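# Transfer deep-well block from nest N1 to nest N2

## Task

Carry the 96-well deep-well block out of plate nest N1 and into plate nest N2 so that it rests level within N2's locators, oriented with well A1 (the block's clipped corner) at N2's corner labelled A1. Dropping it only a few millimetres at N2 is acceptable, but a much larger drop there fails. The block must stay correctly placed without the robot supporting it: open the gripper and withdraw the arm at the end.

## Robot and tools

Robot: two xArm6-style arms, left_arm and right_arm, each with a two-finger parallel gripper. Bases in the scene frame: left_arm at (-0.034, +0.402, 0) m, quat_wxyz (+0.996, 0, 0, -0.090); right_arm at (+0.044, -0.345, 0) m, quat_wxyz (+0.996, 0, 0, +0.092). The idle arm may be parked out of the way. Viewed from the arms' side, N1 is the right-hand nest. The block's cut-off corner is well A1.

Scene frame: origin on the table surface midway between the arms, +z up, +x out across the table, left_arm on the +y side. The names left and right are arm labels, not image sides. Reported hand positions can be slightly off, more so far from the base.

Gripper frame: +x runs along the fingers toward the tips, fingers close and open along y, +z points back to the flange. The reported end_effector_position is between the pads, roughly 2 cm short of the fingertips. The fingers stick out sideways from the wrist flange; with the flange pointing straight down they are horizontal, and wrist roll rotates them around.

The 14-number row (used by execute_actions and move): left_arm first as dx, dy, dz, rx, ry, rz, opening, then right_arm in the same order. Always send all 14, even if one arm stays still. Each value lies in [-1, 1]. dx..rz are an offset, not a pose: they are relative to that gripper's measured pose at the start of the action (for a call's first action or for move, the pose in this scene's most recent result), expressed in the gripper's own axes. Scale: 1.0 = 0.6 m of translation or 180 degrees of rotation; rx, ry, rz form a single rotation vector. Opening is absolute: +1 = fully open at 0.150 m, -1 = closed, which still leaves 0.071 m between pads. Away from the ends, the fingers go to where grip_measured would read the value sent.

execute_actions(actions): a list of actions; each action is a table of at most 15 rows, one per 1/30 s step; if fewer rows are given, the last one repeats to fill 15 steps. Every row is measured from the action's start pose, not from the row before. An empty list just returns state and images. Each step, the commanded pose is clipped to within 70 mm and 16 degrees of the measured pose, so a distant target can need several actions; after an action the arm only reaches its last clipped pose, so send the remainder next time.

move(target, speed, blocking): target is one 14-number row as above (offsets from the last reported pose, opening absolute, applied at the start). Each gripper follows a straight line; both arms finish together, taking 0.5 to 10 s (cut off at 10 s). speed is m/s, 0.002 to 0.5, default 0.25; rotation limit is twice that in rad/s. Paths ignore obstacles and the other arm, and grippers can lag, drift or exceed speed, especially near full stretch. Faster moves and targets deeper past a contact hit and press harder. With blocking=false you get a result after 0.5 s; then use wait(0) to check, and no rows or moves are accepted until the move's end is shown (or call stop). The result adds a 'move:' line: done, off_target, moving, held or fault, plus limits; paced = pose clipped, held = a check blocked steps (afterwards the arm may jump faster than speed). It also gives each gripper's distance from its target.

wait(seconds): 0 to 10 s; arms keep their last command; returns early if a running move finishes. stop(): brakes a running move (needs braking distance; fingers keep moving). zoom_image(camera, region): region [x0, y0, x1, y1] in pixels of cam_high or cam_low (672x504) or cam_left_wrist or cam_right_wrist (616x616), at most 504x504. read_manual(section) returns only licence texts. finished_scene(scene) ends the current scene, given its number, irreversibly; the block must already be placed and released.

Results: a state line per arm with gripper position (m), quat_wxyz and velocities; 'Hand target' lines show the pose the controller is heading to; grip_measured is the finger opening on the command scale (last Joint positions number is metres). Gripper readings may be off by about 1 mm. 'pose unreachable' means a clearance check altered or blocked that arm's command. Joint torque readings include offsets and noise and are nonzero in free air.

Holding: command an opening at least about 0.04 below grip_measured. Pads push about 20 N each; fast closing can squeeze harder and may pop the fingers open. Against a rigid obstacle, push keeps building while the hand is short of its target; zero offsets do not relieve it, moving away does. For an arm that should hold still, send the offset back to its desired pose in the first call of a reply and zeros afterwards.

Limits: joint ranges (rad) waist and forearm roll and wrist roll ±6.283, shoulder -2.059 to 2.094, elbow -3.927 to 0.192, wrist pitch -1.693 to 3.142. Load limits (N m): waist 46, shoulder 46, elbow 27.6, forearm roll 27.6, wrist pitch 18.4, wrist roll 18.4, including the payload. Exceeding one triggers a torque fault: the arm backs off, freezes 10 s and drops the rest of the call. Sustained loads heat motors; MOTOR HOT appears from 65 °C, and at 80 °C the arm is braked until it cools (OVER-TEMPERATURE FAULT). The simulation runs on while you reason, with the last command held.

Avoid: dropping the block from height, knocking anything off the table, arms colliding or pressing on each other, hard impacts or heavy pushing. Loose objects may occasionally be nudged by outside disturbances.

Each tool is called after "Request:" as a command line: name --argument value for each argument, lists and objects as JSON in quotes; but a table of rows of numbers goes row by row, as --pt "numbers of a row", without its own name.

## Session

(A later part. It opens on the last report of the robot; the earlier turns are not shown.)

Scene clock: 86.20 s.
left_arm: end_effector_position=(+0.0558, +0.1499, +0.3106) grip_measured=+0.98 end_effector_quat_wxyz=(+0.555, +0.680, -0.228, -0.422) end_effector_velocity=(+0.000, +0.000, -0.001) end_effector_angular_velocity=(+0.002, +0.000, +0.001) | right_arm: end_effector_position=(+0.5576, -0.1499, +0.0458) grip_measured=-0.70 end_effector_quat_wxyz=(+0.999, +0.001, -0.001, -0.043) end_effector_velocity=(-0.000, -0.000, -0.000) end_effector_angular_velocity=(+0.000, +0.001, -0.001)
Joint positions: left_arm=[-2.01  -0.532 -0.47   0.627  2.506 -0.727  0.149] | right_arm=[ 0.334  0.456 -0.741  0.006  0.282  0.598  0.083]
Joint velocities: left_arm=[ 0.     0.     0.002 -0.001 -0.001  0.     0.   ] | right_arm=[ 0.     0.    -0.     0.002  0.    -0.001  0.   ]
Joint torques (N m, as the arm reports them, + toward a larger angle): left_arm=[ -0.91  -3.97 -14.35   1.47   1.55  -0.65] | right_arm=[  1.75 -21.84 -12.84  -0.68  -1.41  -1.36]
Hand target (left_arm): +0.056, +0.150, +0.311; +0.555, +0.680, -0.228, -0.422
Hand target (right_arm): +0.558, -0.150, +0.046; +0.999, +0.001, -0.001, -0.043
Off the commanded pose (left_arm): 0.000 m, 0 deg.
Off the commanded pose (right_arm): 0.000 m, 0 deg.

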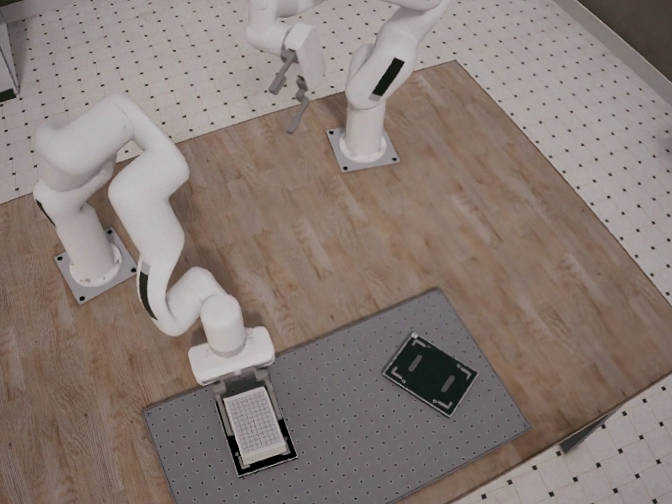

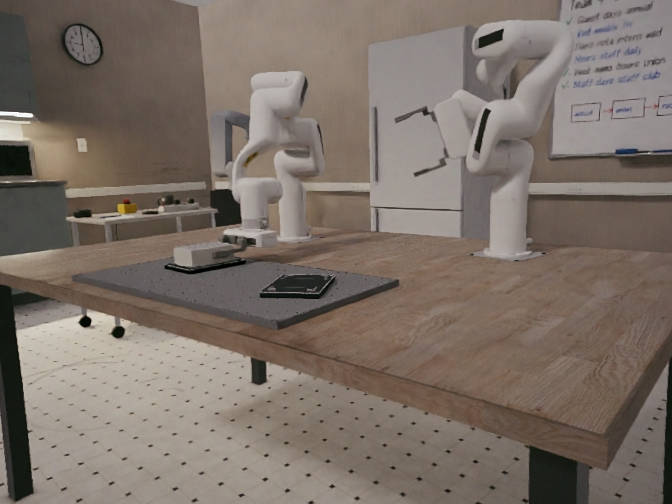

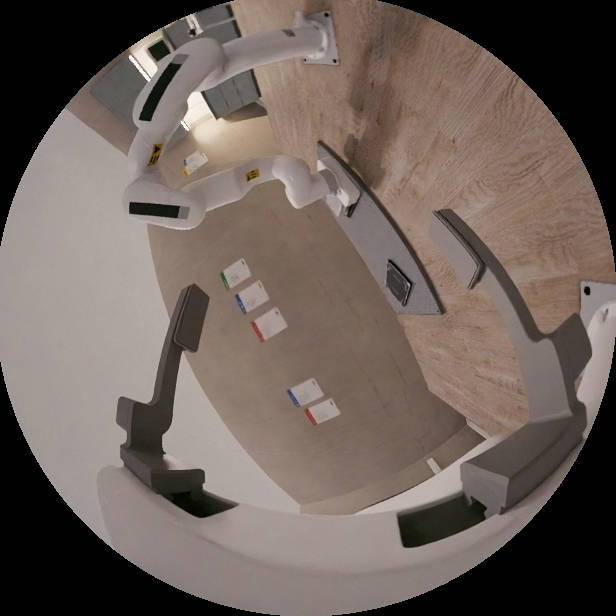

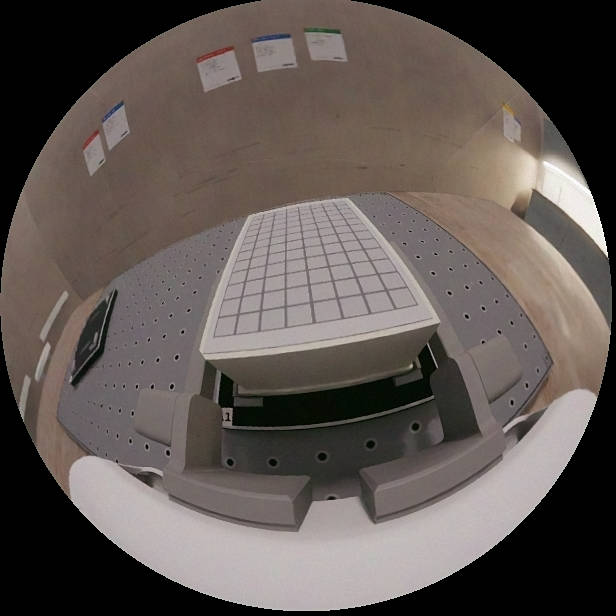

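Request:
execute_actions --actions '[[[0,0,0,0,0,0,1,0,-0.0005,0,0,0,0,-0.8],[0,0,0,0,0,0,1,0,-0.001,0,0,0,0,-0.8],[0,0,0,0,0,0,1,0,-0.0014,0,0,0,0,-0.8]]]'

Request:
zoom_image --camera "cam_right_wrist" --region '[200, 330, 452, 450]'

Request:
move --target '[0,0,0,0,0,0,1, 0,0,0.02,0,0,0,-0.8]' --speed 0.03

Request:
zoom_image --camera "cam_right_wrist" --region '[200, 330, 452, 450]'

Request:
zoom_image --camera "cam_low" --region '[155, 200, 285, 290]'

Request:
zoom_image --camera "cam_high" --region '[195, 365, 305, 475]'

Scene clock: 92.07 s.
left_arm: end_effector_position=(+0.0558, +0.1499, +0.3106) grip_measured=+0.98 end_effector_quat_wxyz=(+0.555, +0.680, -0.228, -0.422) end_effector_velocity=(-0.000, -0.001, +0.001) end_effector_angular_velocity=(-0.004, +0.001, -0.001) | right_arm: end_effector_position=(+0.5575, -0.1503, +0.0459) grip_measured=-0.70 end_effector_quat_wxyz=(+0.999, +0.001, -0.001, -0.043) end_effector_velocity=(+0.000, -0.001, +0.001) end_effector_angular_velocity=(+0.001, -0.001, -0.003)
Joint positions: left_arm=[-2.01  -0.532 -0.47   0.627  2.506 -0.727  0.149] | right_arm=[ 0.333  0.456 -0.74   0.006  0.281  0.596  0.083]
Joint velocities: left_arm=[-0.001 -0.    -0.002 -0.    -0.001 -0.001  0.   ] | right_arm=[-0.002 -0.002  0.001  0.001 -0.001  0.     0.   ]
Joint torques (N m, as the arm reports them, + toward a larger angle): left_arm=[ -0.85  -3.92 -14.55   1.41   1.58  -0.73] | right_arm=[  0.27 -23.05 -11.42  -0.36  -1.4   -0.4 ]
Hand target (left_arm): +0.056, +0.150, +0.311; +0.555, +0.680, -0.228, -0.422
Hand target (right_arm): +0.557, -0.151, +0.046; +0.999, +0.001, -0.001, -0.043
Off the commanded pose (left_arm): 0.000 m, 0 deg.
Off the commanded pose (right_arm): 0.000 m, 0 deg.

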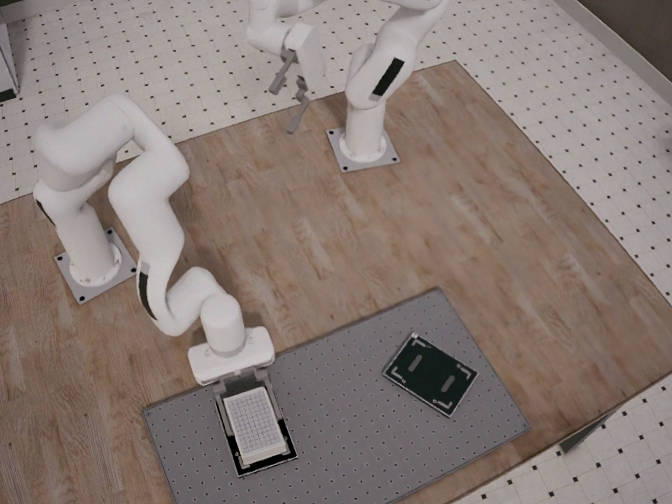

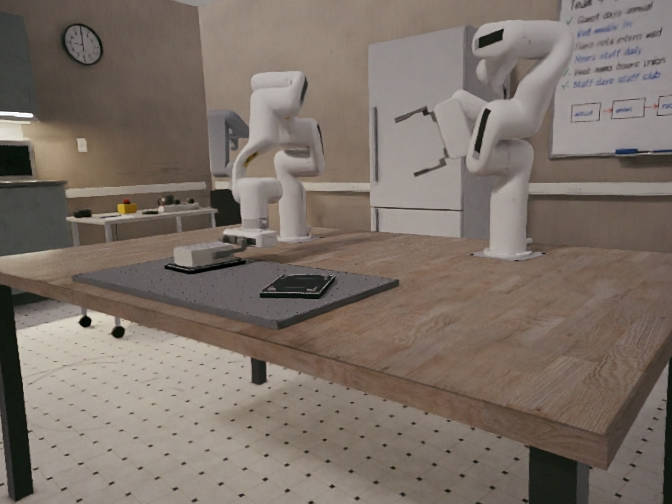

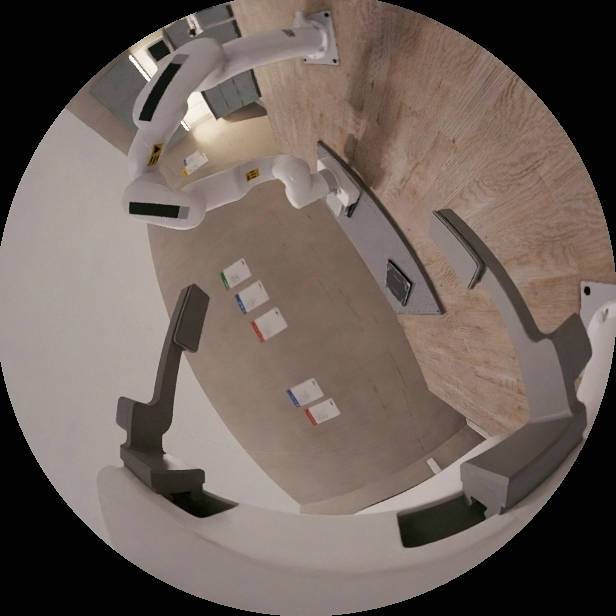

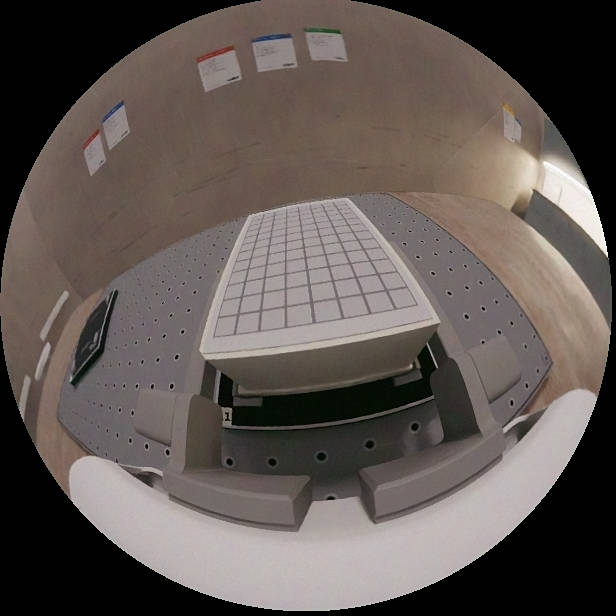

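Region (200, 330, 452, 450) of cam_right_wrist's 616x616 image, scaled by 2.000, with more detail than that image has; it fills the top 240 rows of this view, and the rest is white.

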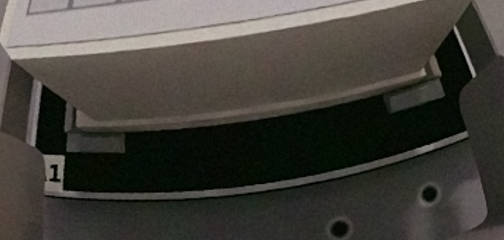

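Scene clock: 92.83 s.
left_arm: end_effector_position=(+0.0558, +0.1499, +0.3106) grip_measured=+0.98 end_effector_quat_wxyz=(+0.555, +0.680, -0.228, -0.422) end_effector_velocity=(-0.000, +0.000, -0.000) end_effector_angular_velocity=(-0.000, +0.001, -0.000) | right_arm: end_effector_position=(+0.5574, -0.1504, +0.0577) grip_measured=-0.70 end_effector_quat_wxyz=(+0.999, +0.001, -0.001, -0.043) end_effector_velocity=(-0.001, -0.001, -0.001) end_effector_angular_velocity=(-0.003, +0.005, -0.002)
Joint positions: left_arm=[-2.01  -0.532 -0.47   0.627  2.506 -0.727  0.149] | right_arm=[ 0.333  0.417 -0.731  0.005  0.311  0.597  0.083]
Joint velocities: left_arm=[ 0.    -0.     0.001 -0.001 -0.001 -0.001  0.   ] | right_arm=[ 0.    -0.001  0.002 -0.001  0.005  0.003  0.   ]
Joint torques (N m, as the arm reports them, + toward a larger angle): left_arm=[ -1.03  -3.89 -14.48   1.49   1.67  -0.58] | right_arm=[ -0.42 -24.08 -13.52  -0.3   -1.89  -0.05]
Hand target (left_arm): +0.056, +0.150, +0.311; +0.555, +0.680, -0.228, -0.422
Hand target (right_arm): +0.557, -0.150, +0.058; +0.999, +0.001, -0.001, -0.043
Off the commanded pose (left_arm): 0.000 m, 0 deg.
Off the commanded pose (right_arm): 0.000 m, 0 deg.
move: done

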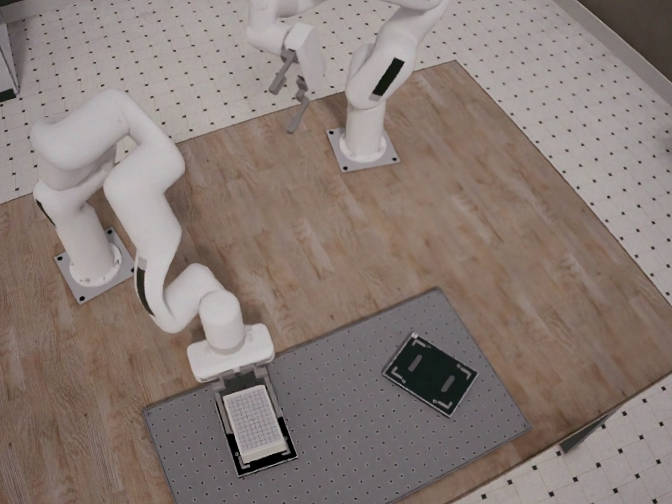

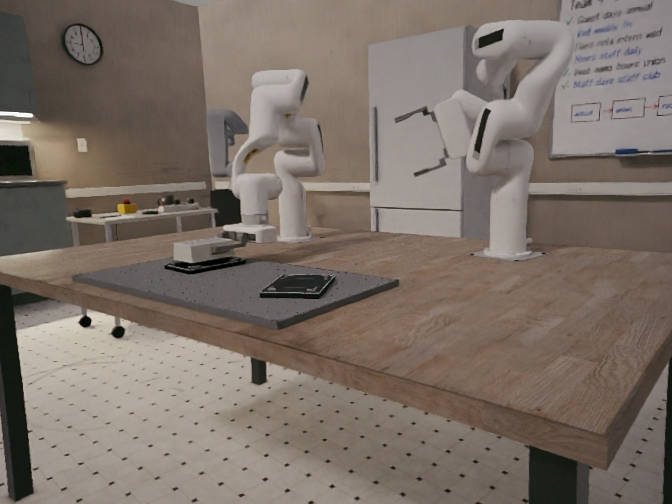

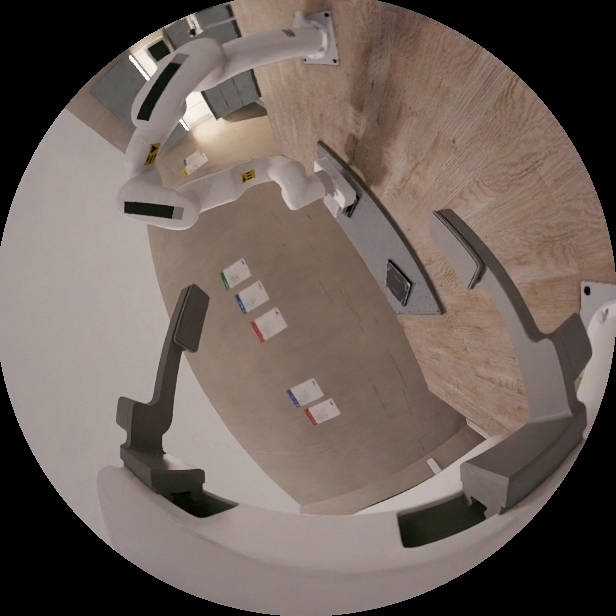

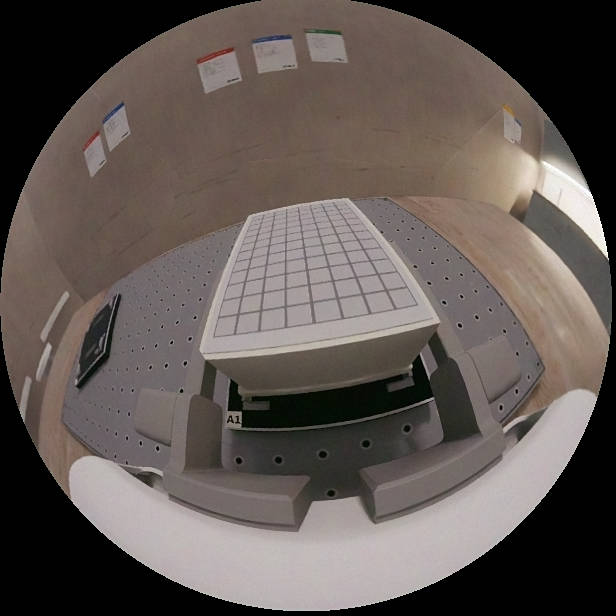

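Region (200, 330, 452, 450) of cam_right_wrist's 616x616 image, scaled by 2.000, with more detail than that image has; it fills the top 240 rows of this view, and the rest is white.

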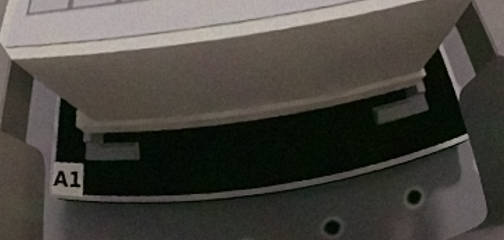

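Region (155, 200, 285, 290) of cam_low's 672x504 image, scaled by 3.877, with more detail than that image has; it fills the top 349 rows of this view, and the rest is white.

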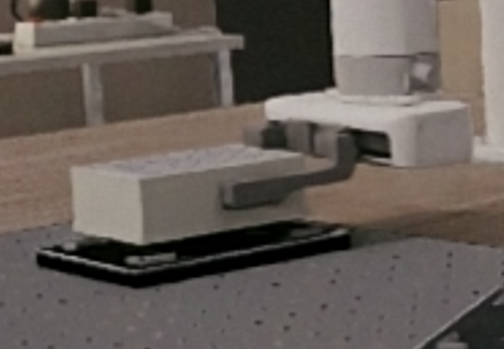

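Region (195, 365, 305, 475) of cam_high's 672x504 image, scaled by 4.582, with more detail than that image has.

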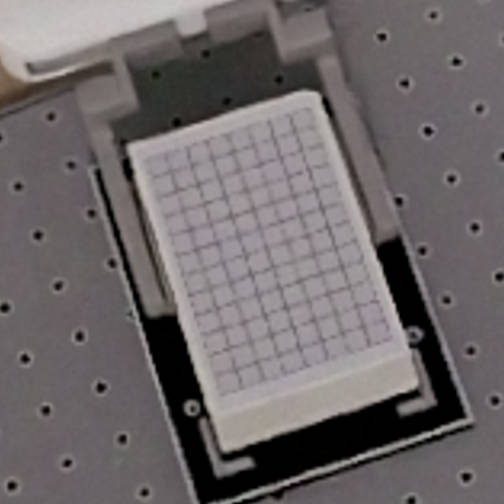

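Request:
zoom_image --camera "cam_right_wrist" --region '[220, 375, 292, 435]'

Request:
zoom_image --camera "cam_right_wrist" --region '[368, 355, 440, 415]'

Region (220, 375, 292, 435) of cam_right_wrist's 616x616 image, scaled by 7.000, with more detail than that image has.

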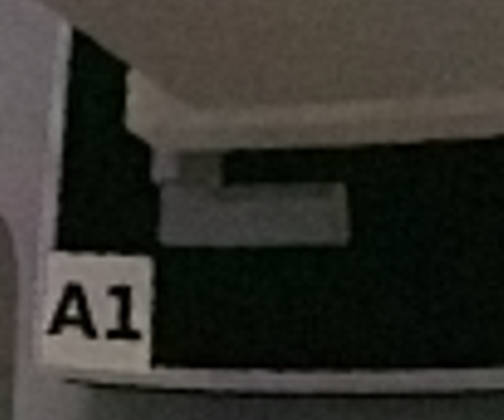

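Region (368, 355, 440, 415) of cam_right_wrist's 616x616 image, scaled by 7.000, with more detail than that image has.

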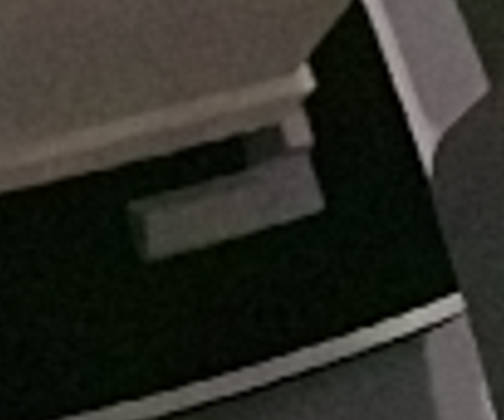

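Request:
move --target '[0,0,0,0,0,0,1, 0.0155,0.635,0.0238,0,0,0.1885,-0.8]' --speed 0.2

Request:
zoom_image --camera "cam_high" --region '[350, 290, 490, 430]'

Request:
zoom_image --camera "cam_right_wrist" --region '[200, 330, 452, 450]'

Request:
zoom_image --camera "cam_low" --region '[240, 210, 370, 310]'

Scene clock: 102.77 s.
left_arm: end_effector_position=(+0.0558, +0.1499, +0.3106) grip_measured=+0.98 end_effector_quat_wxyz=(+0.555, +0.680, -0.228, -0.422) end_effector_velocity=(-0.000, -0.000, -0.000) end_effector_angular_velocity=(-0.000, +0.001, -0.002) | right_arm: end_effector_position=(+0.6005, +0.2278, +0.0735) grip_measured=-0.70 end_effector_quat_wxyz=(+0.968, +0.000, -0.002, +0.251) end_effector_velocity=(-0.000, +0.001, -0.002) end_effector_angular_velocity=(-0.004, +0.003, +0.002)
Joint positions: left_arm=[-2.01  -0.532 -0.47   0.627  2.506 -0.727  0.149] | right_arm=[ 0.682  0.994 -1.876 -0.002  0.878  0.36   0.083]
Joint velocities: left_arm=[-0.001 -0.     0.     0.    -0.002  0.     0.   ] | right_arm=[ 0.001  0.008 -0.01   0.     0.007 -0.002 -0.   ]
Joint torques (N m, as the arm reports them, + toward a larger angle): left_arm=[ -0.96  -4.2  -14.55   1.57   1.67  -0.73] | right_arm=[ -0.55 -36.68 -20.09   0.03  -1.93  -0.63]
Hand target (left_arm): +0.056, +0.150, +0.311; +0.555, +0.680, -0.228, -0.422
Hand target (right_arm): +0.600, +0.228, +0.073; +0.968, +0.000, -0.002, +0.251
Off the commanded pose (left_arm): 0.000 m, 0 deg.
Off the commanded pose (right_arm): 0.002 m, 0 deg.
move: done

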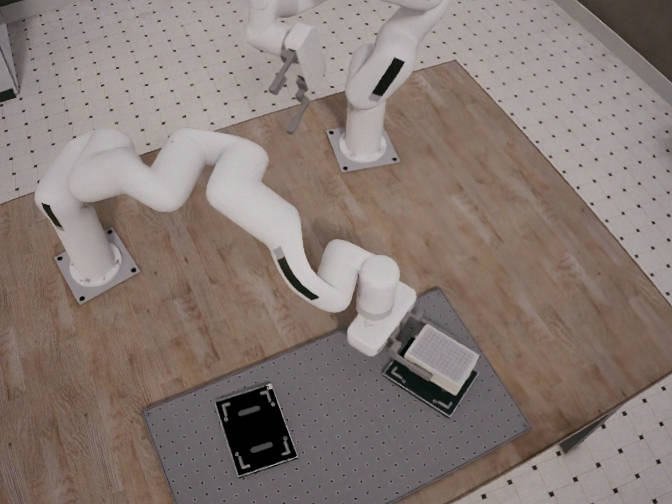

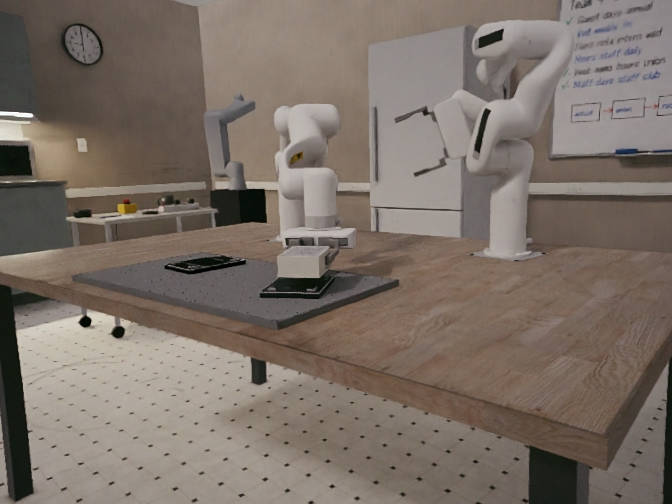

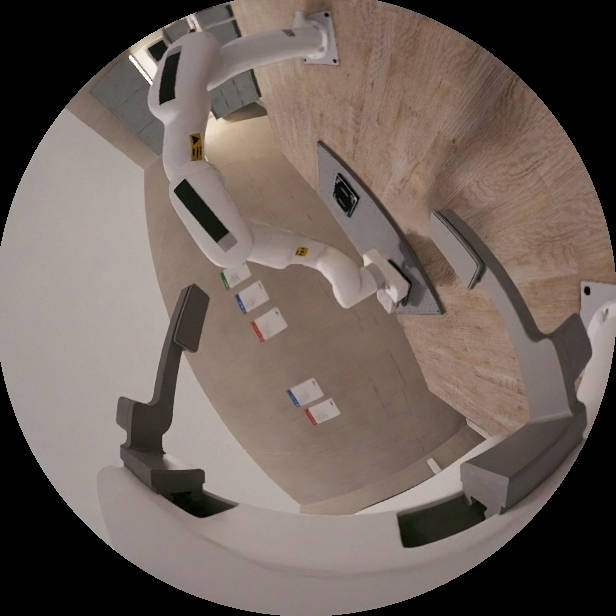

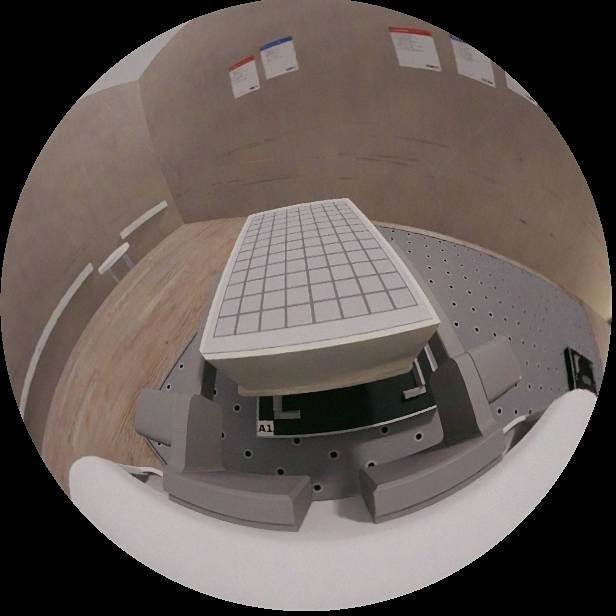

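Region (350, 290, 490, 430) of cam_high's 672x504 image, scaled by 3.600, with more detail than that image has.

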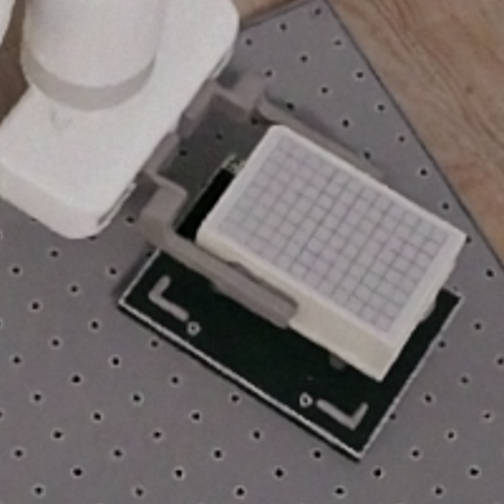

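Region (200, 330, 452, 450) of cam_right_wrist's 616x616 image, scaled by 2.000, with more detail than that image has; it fills the top 240 rows of this view, and the rest is white.

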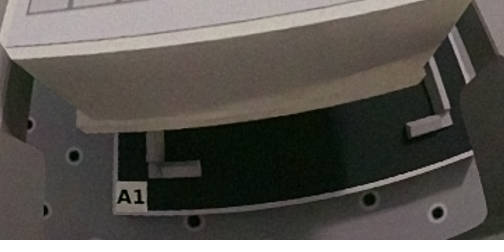

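Region (240, 210, 370, 310) of cam_low's 672x504 image, scaled by 3.877, with more detail than that image has; it fills the top 388 rows of this view, and the rest is white.

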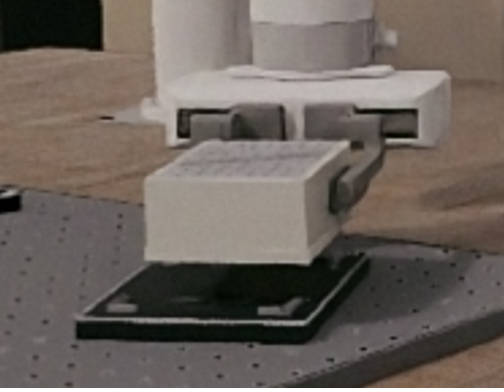

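Request:
move --target '[0,0,0,0,0,0,1, -0.0075,-0.0208,-0.026,0,0,0,-0.8]' --speed 0.04

Request:
zoom_image --camera "cam_right_wrist" --region '[220, 375, 292, 435]'

Request:
zoom_image --camera "cam_right_wrist" --region '[368, 355, 440, 415]'

Request:
zoom_image --camera "cam_low" --region '[250, 230, 350, 310]'

Request:
zoom_image --camera "cam_high" --region '[370, 315, 490, 435]'

Scene clock: 108.50 s.
left_arm: end_effector_position=(+0.0558, +0.1499, +0.3106) grip_measured=+0.98 end_effector_quat_wxyz=(+0.555, +0.680, -0.228, -0.422) end_effector_velocity=(+0.000, +0.000, -0.001) end_effector_angular_velocity=(+0.001, +0.000, -0.000) | right_arm: end_effector_position=(+0.6027, +0.2149, +0.0582) grip_measured=-0.70 end_effector_quat_wxyz=(+0.968, +0.000, -0.002, +0.251) end_effector_velocity=(+0.001, +0.001, +0.003) end_effector_angular_velocity=(+0.005, -0.004, +0.001)
Joint positions: left_arm=[-2.01  -0.532 -0.47   0.627  2.506 -0.727  0.149] | right_arm=[ 0.666  0.994 -1.825 -0.002  0.828  0.344  0.083]
Joint velocities: left_arm=[ 0.001  0.     0.002  0.    -0.002  0.     0.   ] | right_arm=[-0.    -0.003  0.001  0.    -0.005 -0.002  0.   ]
Joint torques (N m, as the arm reports them, + toward a larger angle): left_arm=[ -0.9   -4.07 -14.55   1.47   1.58  -0.64] | right_arm=[ -0.26 -37.01 -19.11  -0.32  -2.31  -0.4 ]
Hand target (left_arm): +0.056, +0.150, +0.311; +0.555, +0.680, -0.228, -0.422
Hand target (right_arm): +0.603, +0.215, +0.058; +0.968, +0.000, -0.002, +0.251
Off the commanded pose (left_arm): 0.000 m, 0 deg.
Off the commanded pose (right_arm): 0.000 m, 0 deg.
move: done

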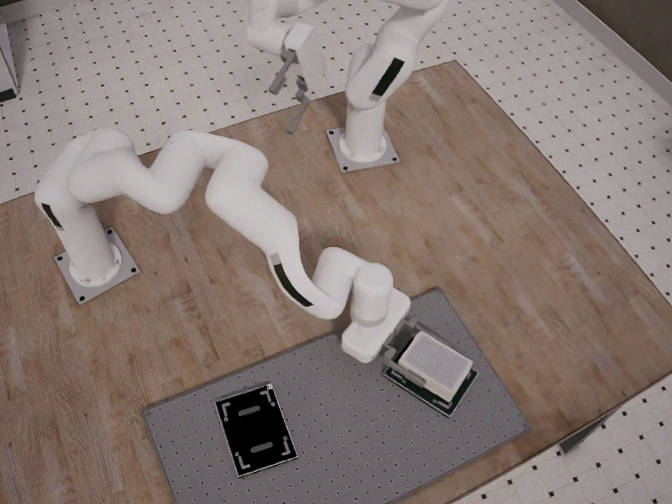

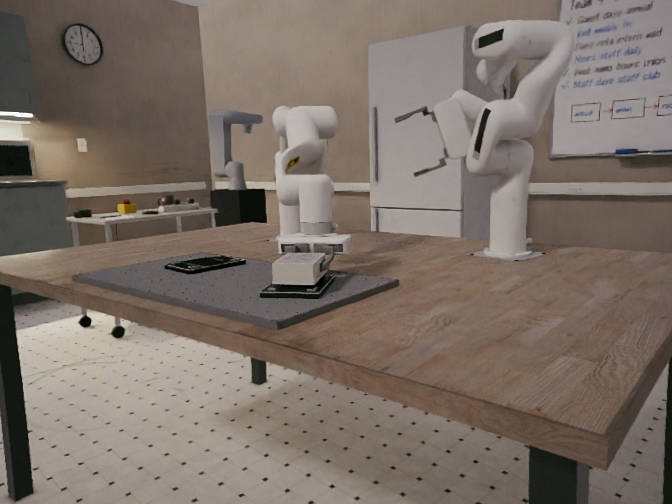

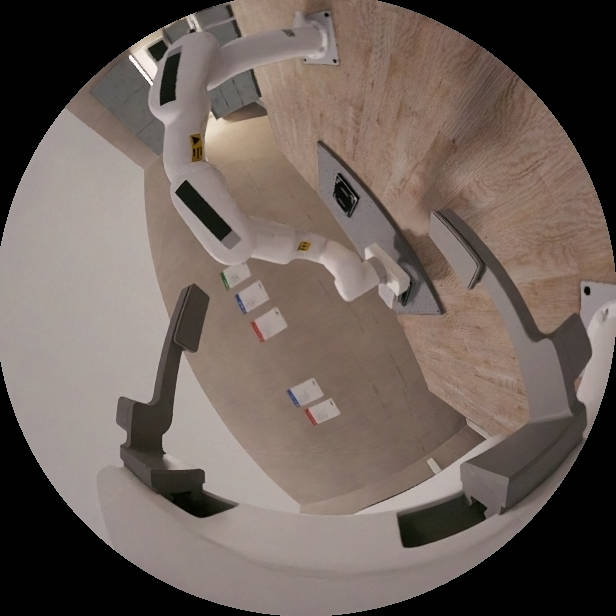

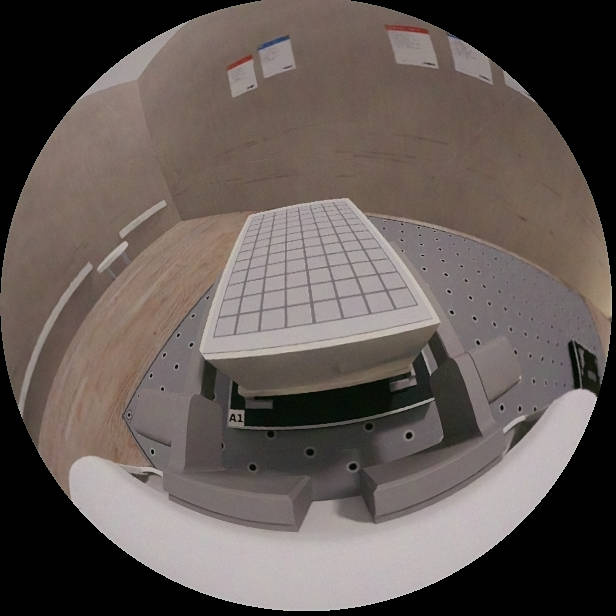

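Region (220, 375, 292, 435) of cam_right_wrist's 616x616 image, scaled by 7.000, with more detail than that image has.

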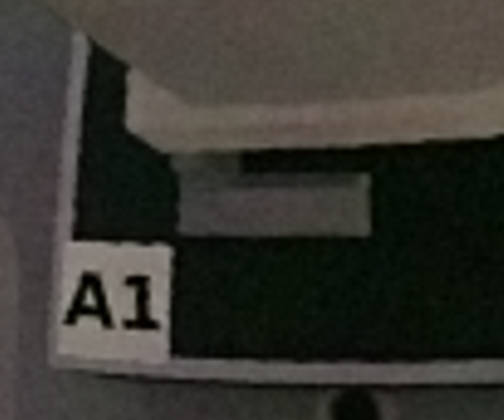

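Region (368, 355, 440, 415) of cam_right_wrist's 616x616 image, scaled by 7.000, with more detail than that image has.

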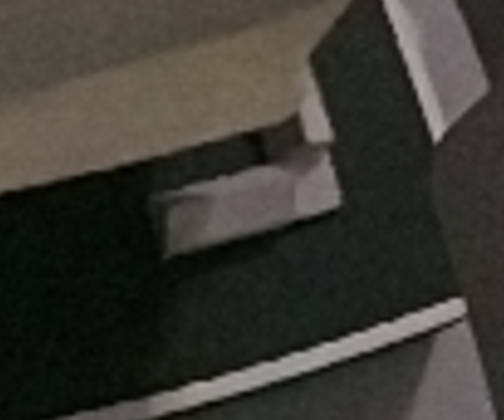

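Region (250, 230, 350, 310) of cam_low's 672x504 image, scaled by 5.040, with more detail than that image has; it fills the top 403 rows of this view, and the rest is white.

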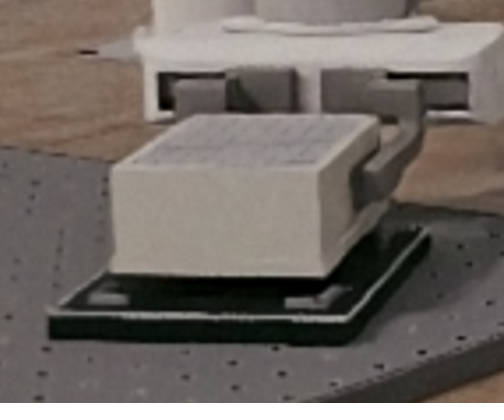

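Region (370, 315, 490, 435) of cam_high's 672x504 image, scaled by 4.200, with more detail than that image has.

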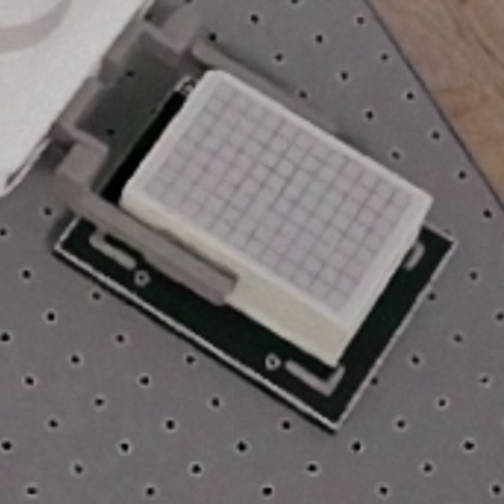

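Request:
move --target '[0,0,0,0,0,0,1, 0.0005,-0.0043,-0.0005,0,0,-0.0047,-0.8]' --speed 0.02

Request:
zoom_image --camera "cam_right_wrist" --region '[220, 375, 292, 435]'

Request:
zoom_image --camera "cam_right_wrist" --region '[368, 355, 440, 415]'

Request:
zoom_image --camera "cam_low" --region '[250, 230, 350, 310]'

Scene clock: 118.00 s.
left_arm: end_effector_position=(+0.0558, +0.1499, +0.3106) grip_measured=+0.98 end_effector_quat_wxyz=(+0.555, +0.680, -0.228, -0.422) end_effector_velocity=(-0.000, -0.001, +0.001) end_effector_angular_velocity=(-0.002, +0.001, -0.001) | right_arm: end_effector_position=(+0.6041, +0.2129, +0.0579) grip_measured=-0.70 end_effector_quat_wxyz=(+0.970, +0.000, -0.002, +0.244) end_effector_velocity=(+0.000, -0.001, -0.000) end_effector_angular_velocity=(-0.001, +0.000, -0.004)
Joint positions: left_arm=[-2.01  -0.532 -0.47   0.627  2.506 -0.727  0.149] | right_arm=[ 0.666  0.995 -1.827 -0.002  0.828  0.358  0.083]
Joint velocities: left_arm=[ 0.001  0.    -0.002  0.002 -0.001  0.     0.   ] | right_arm=[ 0.     0.    -0.001 -0.001  0.001  0.005  0.   ]
Joint torques (N m, as the arm reports them, + toward a larger angle): left_arm=[ -1.09  -4.12 -14.37   1.74   1.56  -0.78] | right_arm=[  0.19 -37.19 -19.43  -0.71  -2.21  -0.45]
Hand target (left_arm): +0.056, +0.150, +0.311; +0.555, +0.680, -0.228, -0.422
Hand target (right_arm): +0.604, +0.213, +0.058; +0.970, +0.000, -0.002, +0.244
Off the commanded pose (left_arm): 0.000 m, 0 deg.
Off the commanded pose (right_arm): 0.000 m, 0 deg.
move: done

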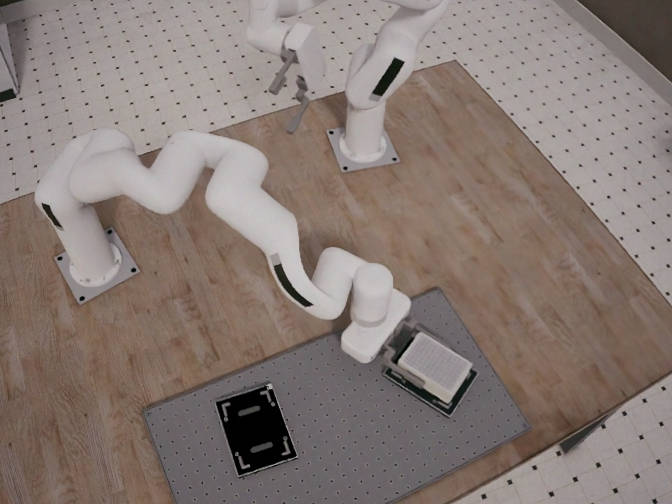

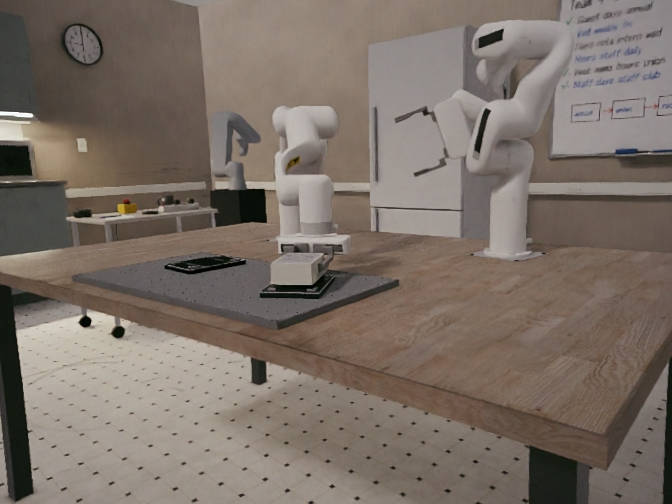

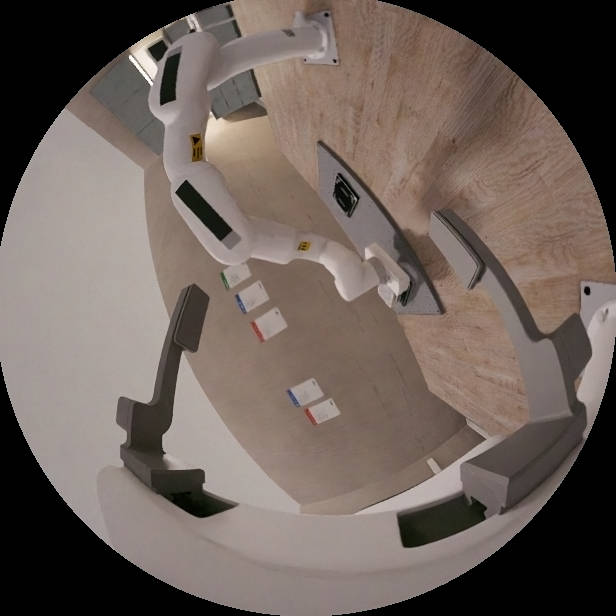

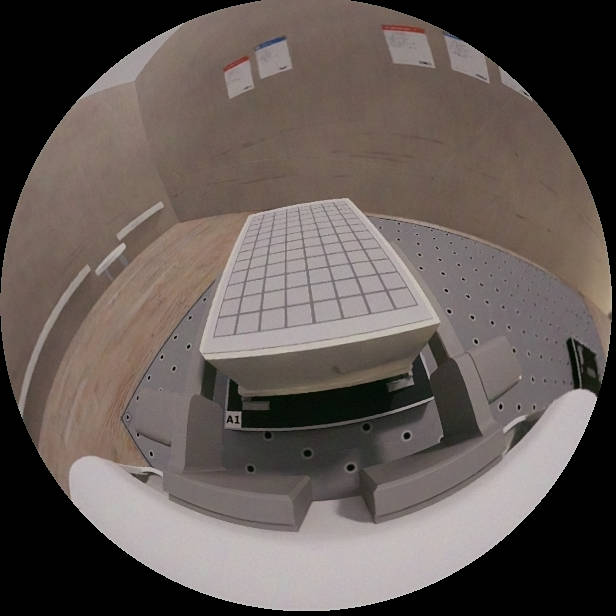

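Region (220, 375, 292, 435) of cam_right_wrist's 616x616 image, scaled by 7.000, with more detail than that image has.

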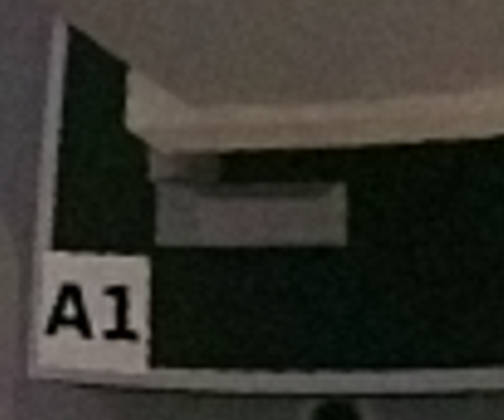

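Region (368, 355, 440, 415) of cam_right_wrist's 616x616 image, scaled by 7.000, with more detail than that image has.

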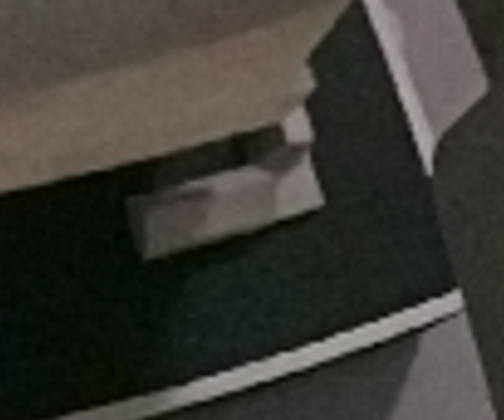

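Region (250, 230, 350, 310) of cam_low's 672x504 image, scaled by 5.040, with more detail than that image has; it fills the top 403 rows of this view, and the rest is white.

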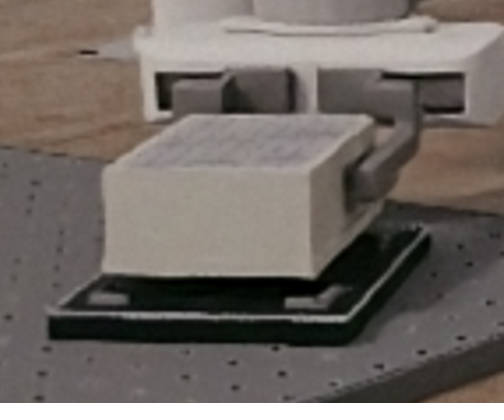

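Request:
move --target '[0,0,0,0,0,0,1, 0.0002,0.0001,-0.0185,0,0,0.0007,-0.8]' --speed 0.012

Request:
zoom_image --camera "cam_right_wrist" --region '[200, 330, 452, 450]'

Request:
zoom_image --camera "cam_low" --region '[250, 230, 350, 310]'

Request:
zoom_image --camera "cam_high" --region '[390, 335, 490, 435]'

Scene clock: 122.33 s.
left_arm: end_effector_position=(+0.0558, +0.1499, +0.3106) grip_measured=+0.98 end_effector_quat_wxyz=(+0.555, +0.680, -0.228, -0.422) end_effector_velocity=(+0.000, +0.000, -0.000) end_effector_angular_velocity=(+0.000, +0.000, +0.001) | right_arm: end_effector_position=(+0.6043, +0.2130, +0.0470) grip_measured=-0.70 end_effector_quat_wxyz=(+0.970, +0.000, -0.002, +0.245) end_effector_velocity=(+0.000, +0.001, -0.001) end_effector_angular_velocity=(+0.001, -0.001, +0.002)
Joint positions: left_arm=[-2.01  -0.532 -0.47   0.627  2.506 -0.727  0.149] | right_arm=[ 0.665  1.02  -1.837 -0.002  0.813  0.355  0.083]
Joint velocities: left_arm=[ 0.    -0.     0.001 -0.001  0.    -0.001  0.   ] | right_arm=[ 0.     0.003 -0.003 -0.    -0.002 -0.002  0.   ]
Joint torques (N m, as the arm reports them, + toward a larger angle): left_arm=[ -1.15  -4.26 -14.45   1.29   1.71  -0.67] | right_arm=[ -0.01 -36.93 -18.65  -0.04  -1.96  -0.16]
Hand target (left_arm): +0.056, +0.150, +0.311; +0.555, +0.680, -0.228, -0.422
Hand target (right_arm): +0.604, +0.213, +0.047; +0.970, +0.000, -0.002, +0.245
Off the commanded pose (left_arm): 0.000 m, 0 deg.
Off the commanded pose (right_arm): 0.000 m, 0 deg.
move: done

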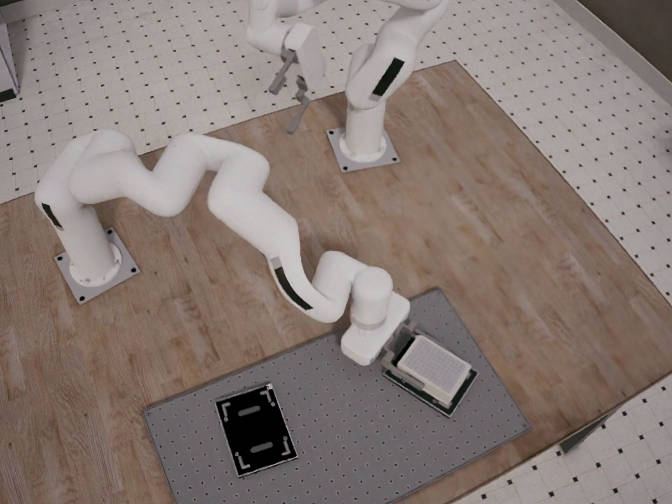

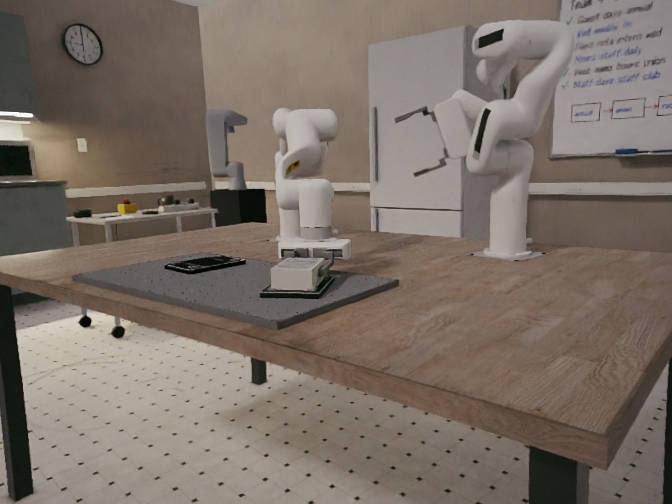

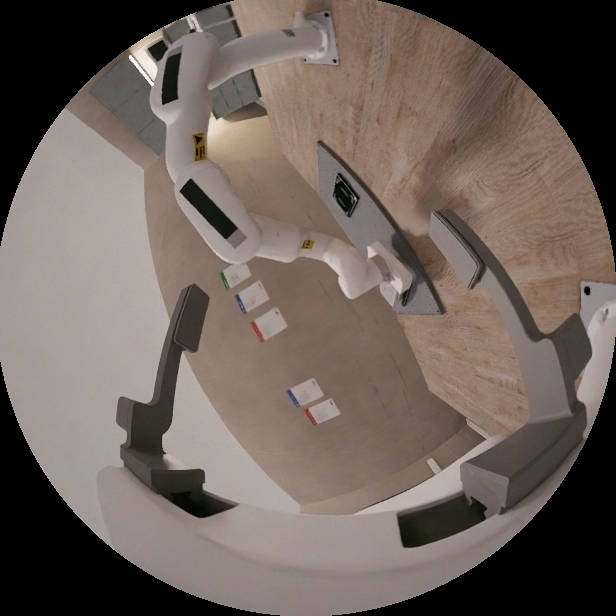

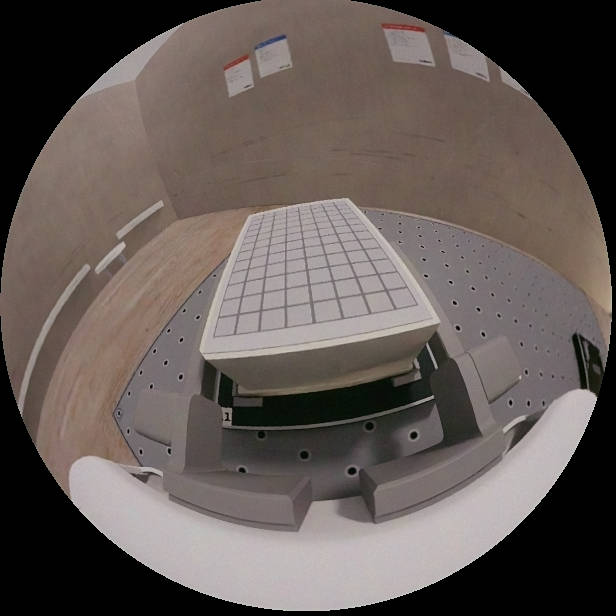

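Region (200, 330, 452, 450) of cam_right_wrist's 616x616 image, scaled by 2.000, with more detail than that image has; it fills the top 240 rows of this view, and the rest is white.

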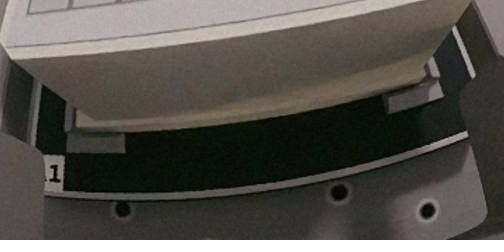

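Region (250, 230, 350, 310) of cam_low's 672x504 image, scaled by 5.040, with more detail than that image has; it fills the top 403 rows of this view, and the rest is white.

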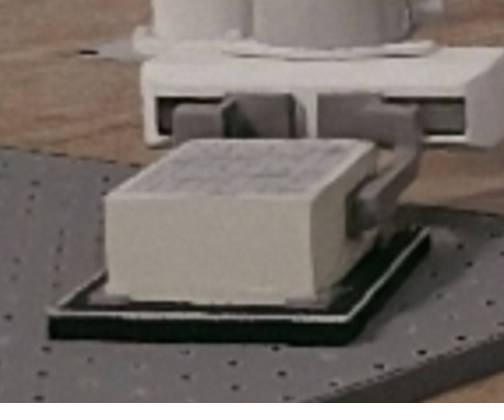

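Region (390, 335, 490, 435) of cam_high's 672x504 image, scaled by 5.040, with more detail than that image has.

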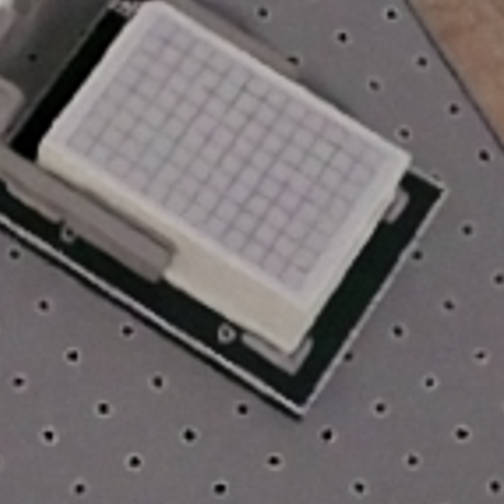

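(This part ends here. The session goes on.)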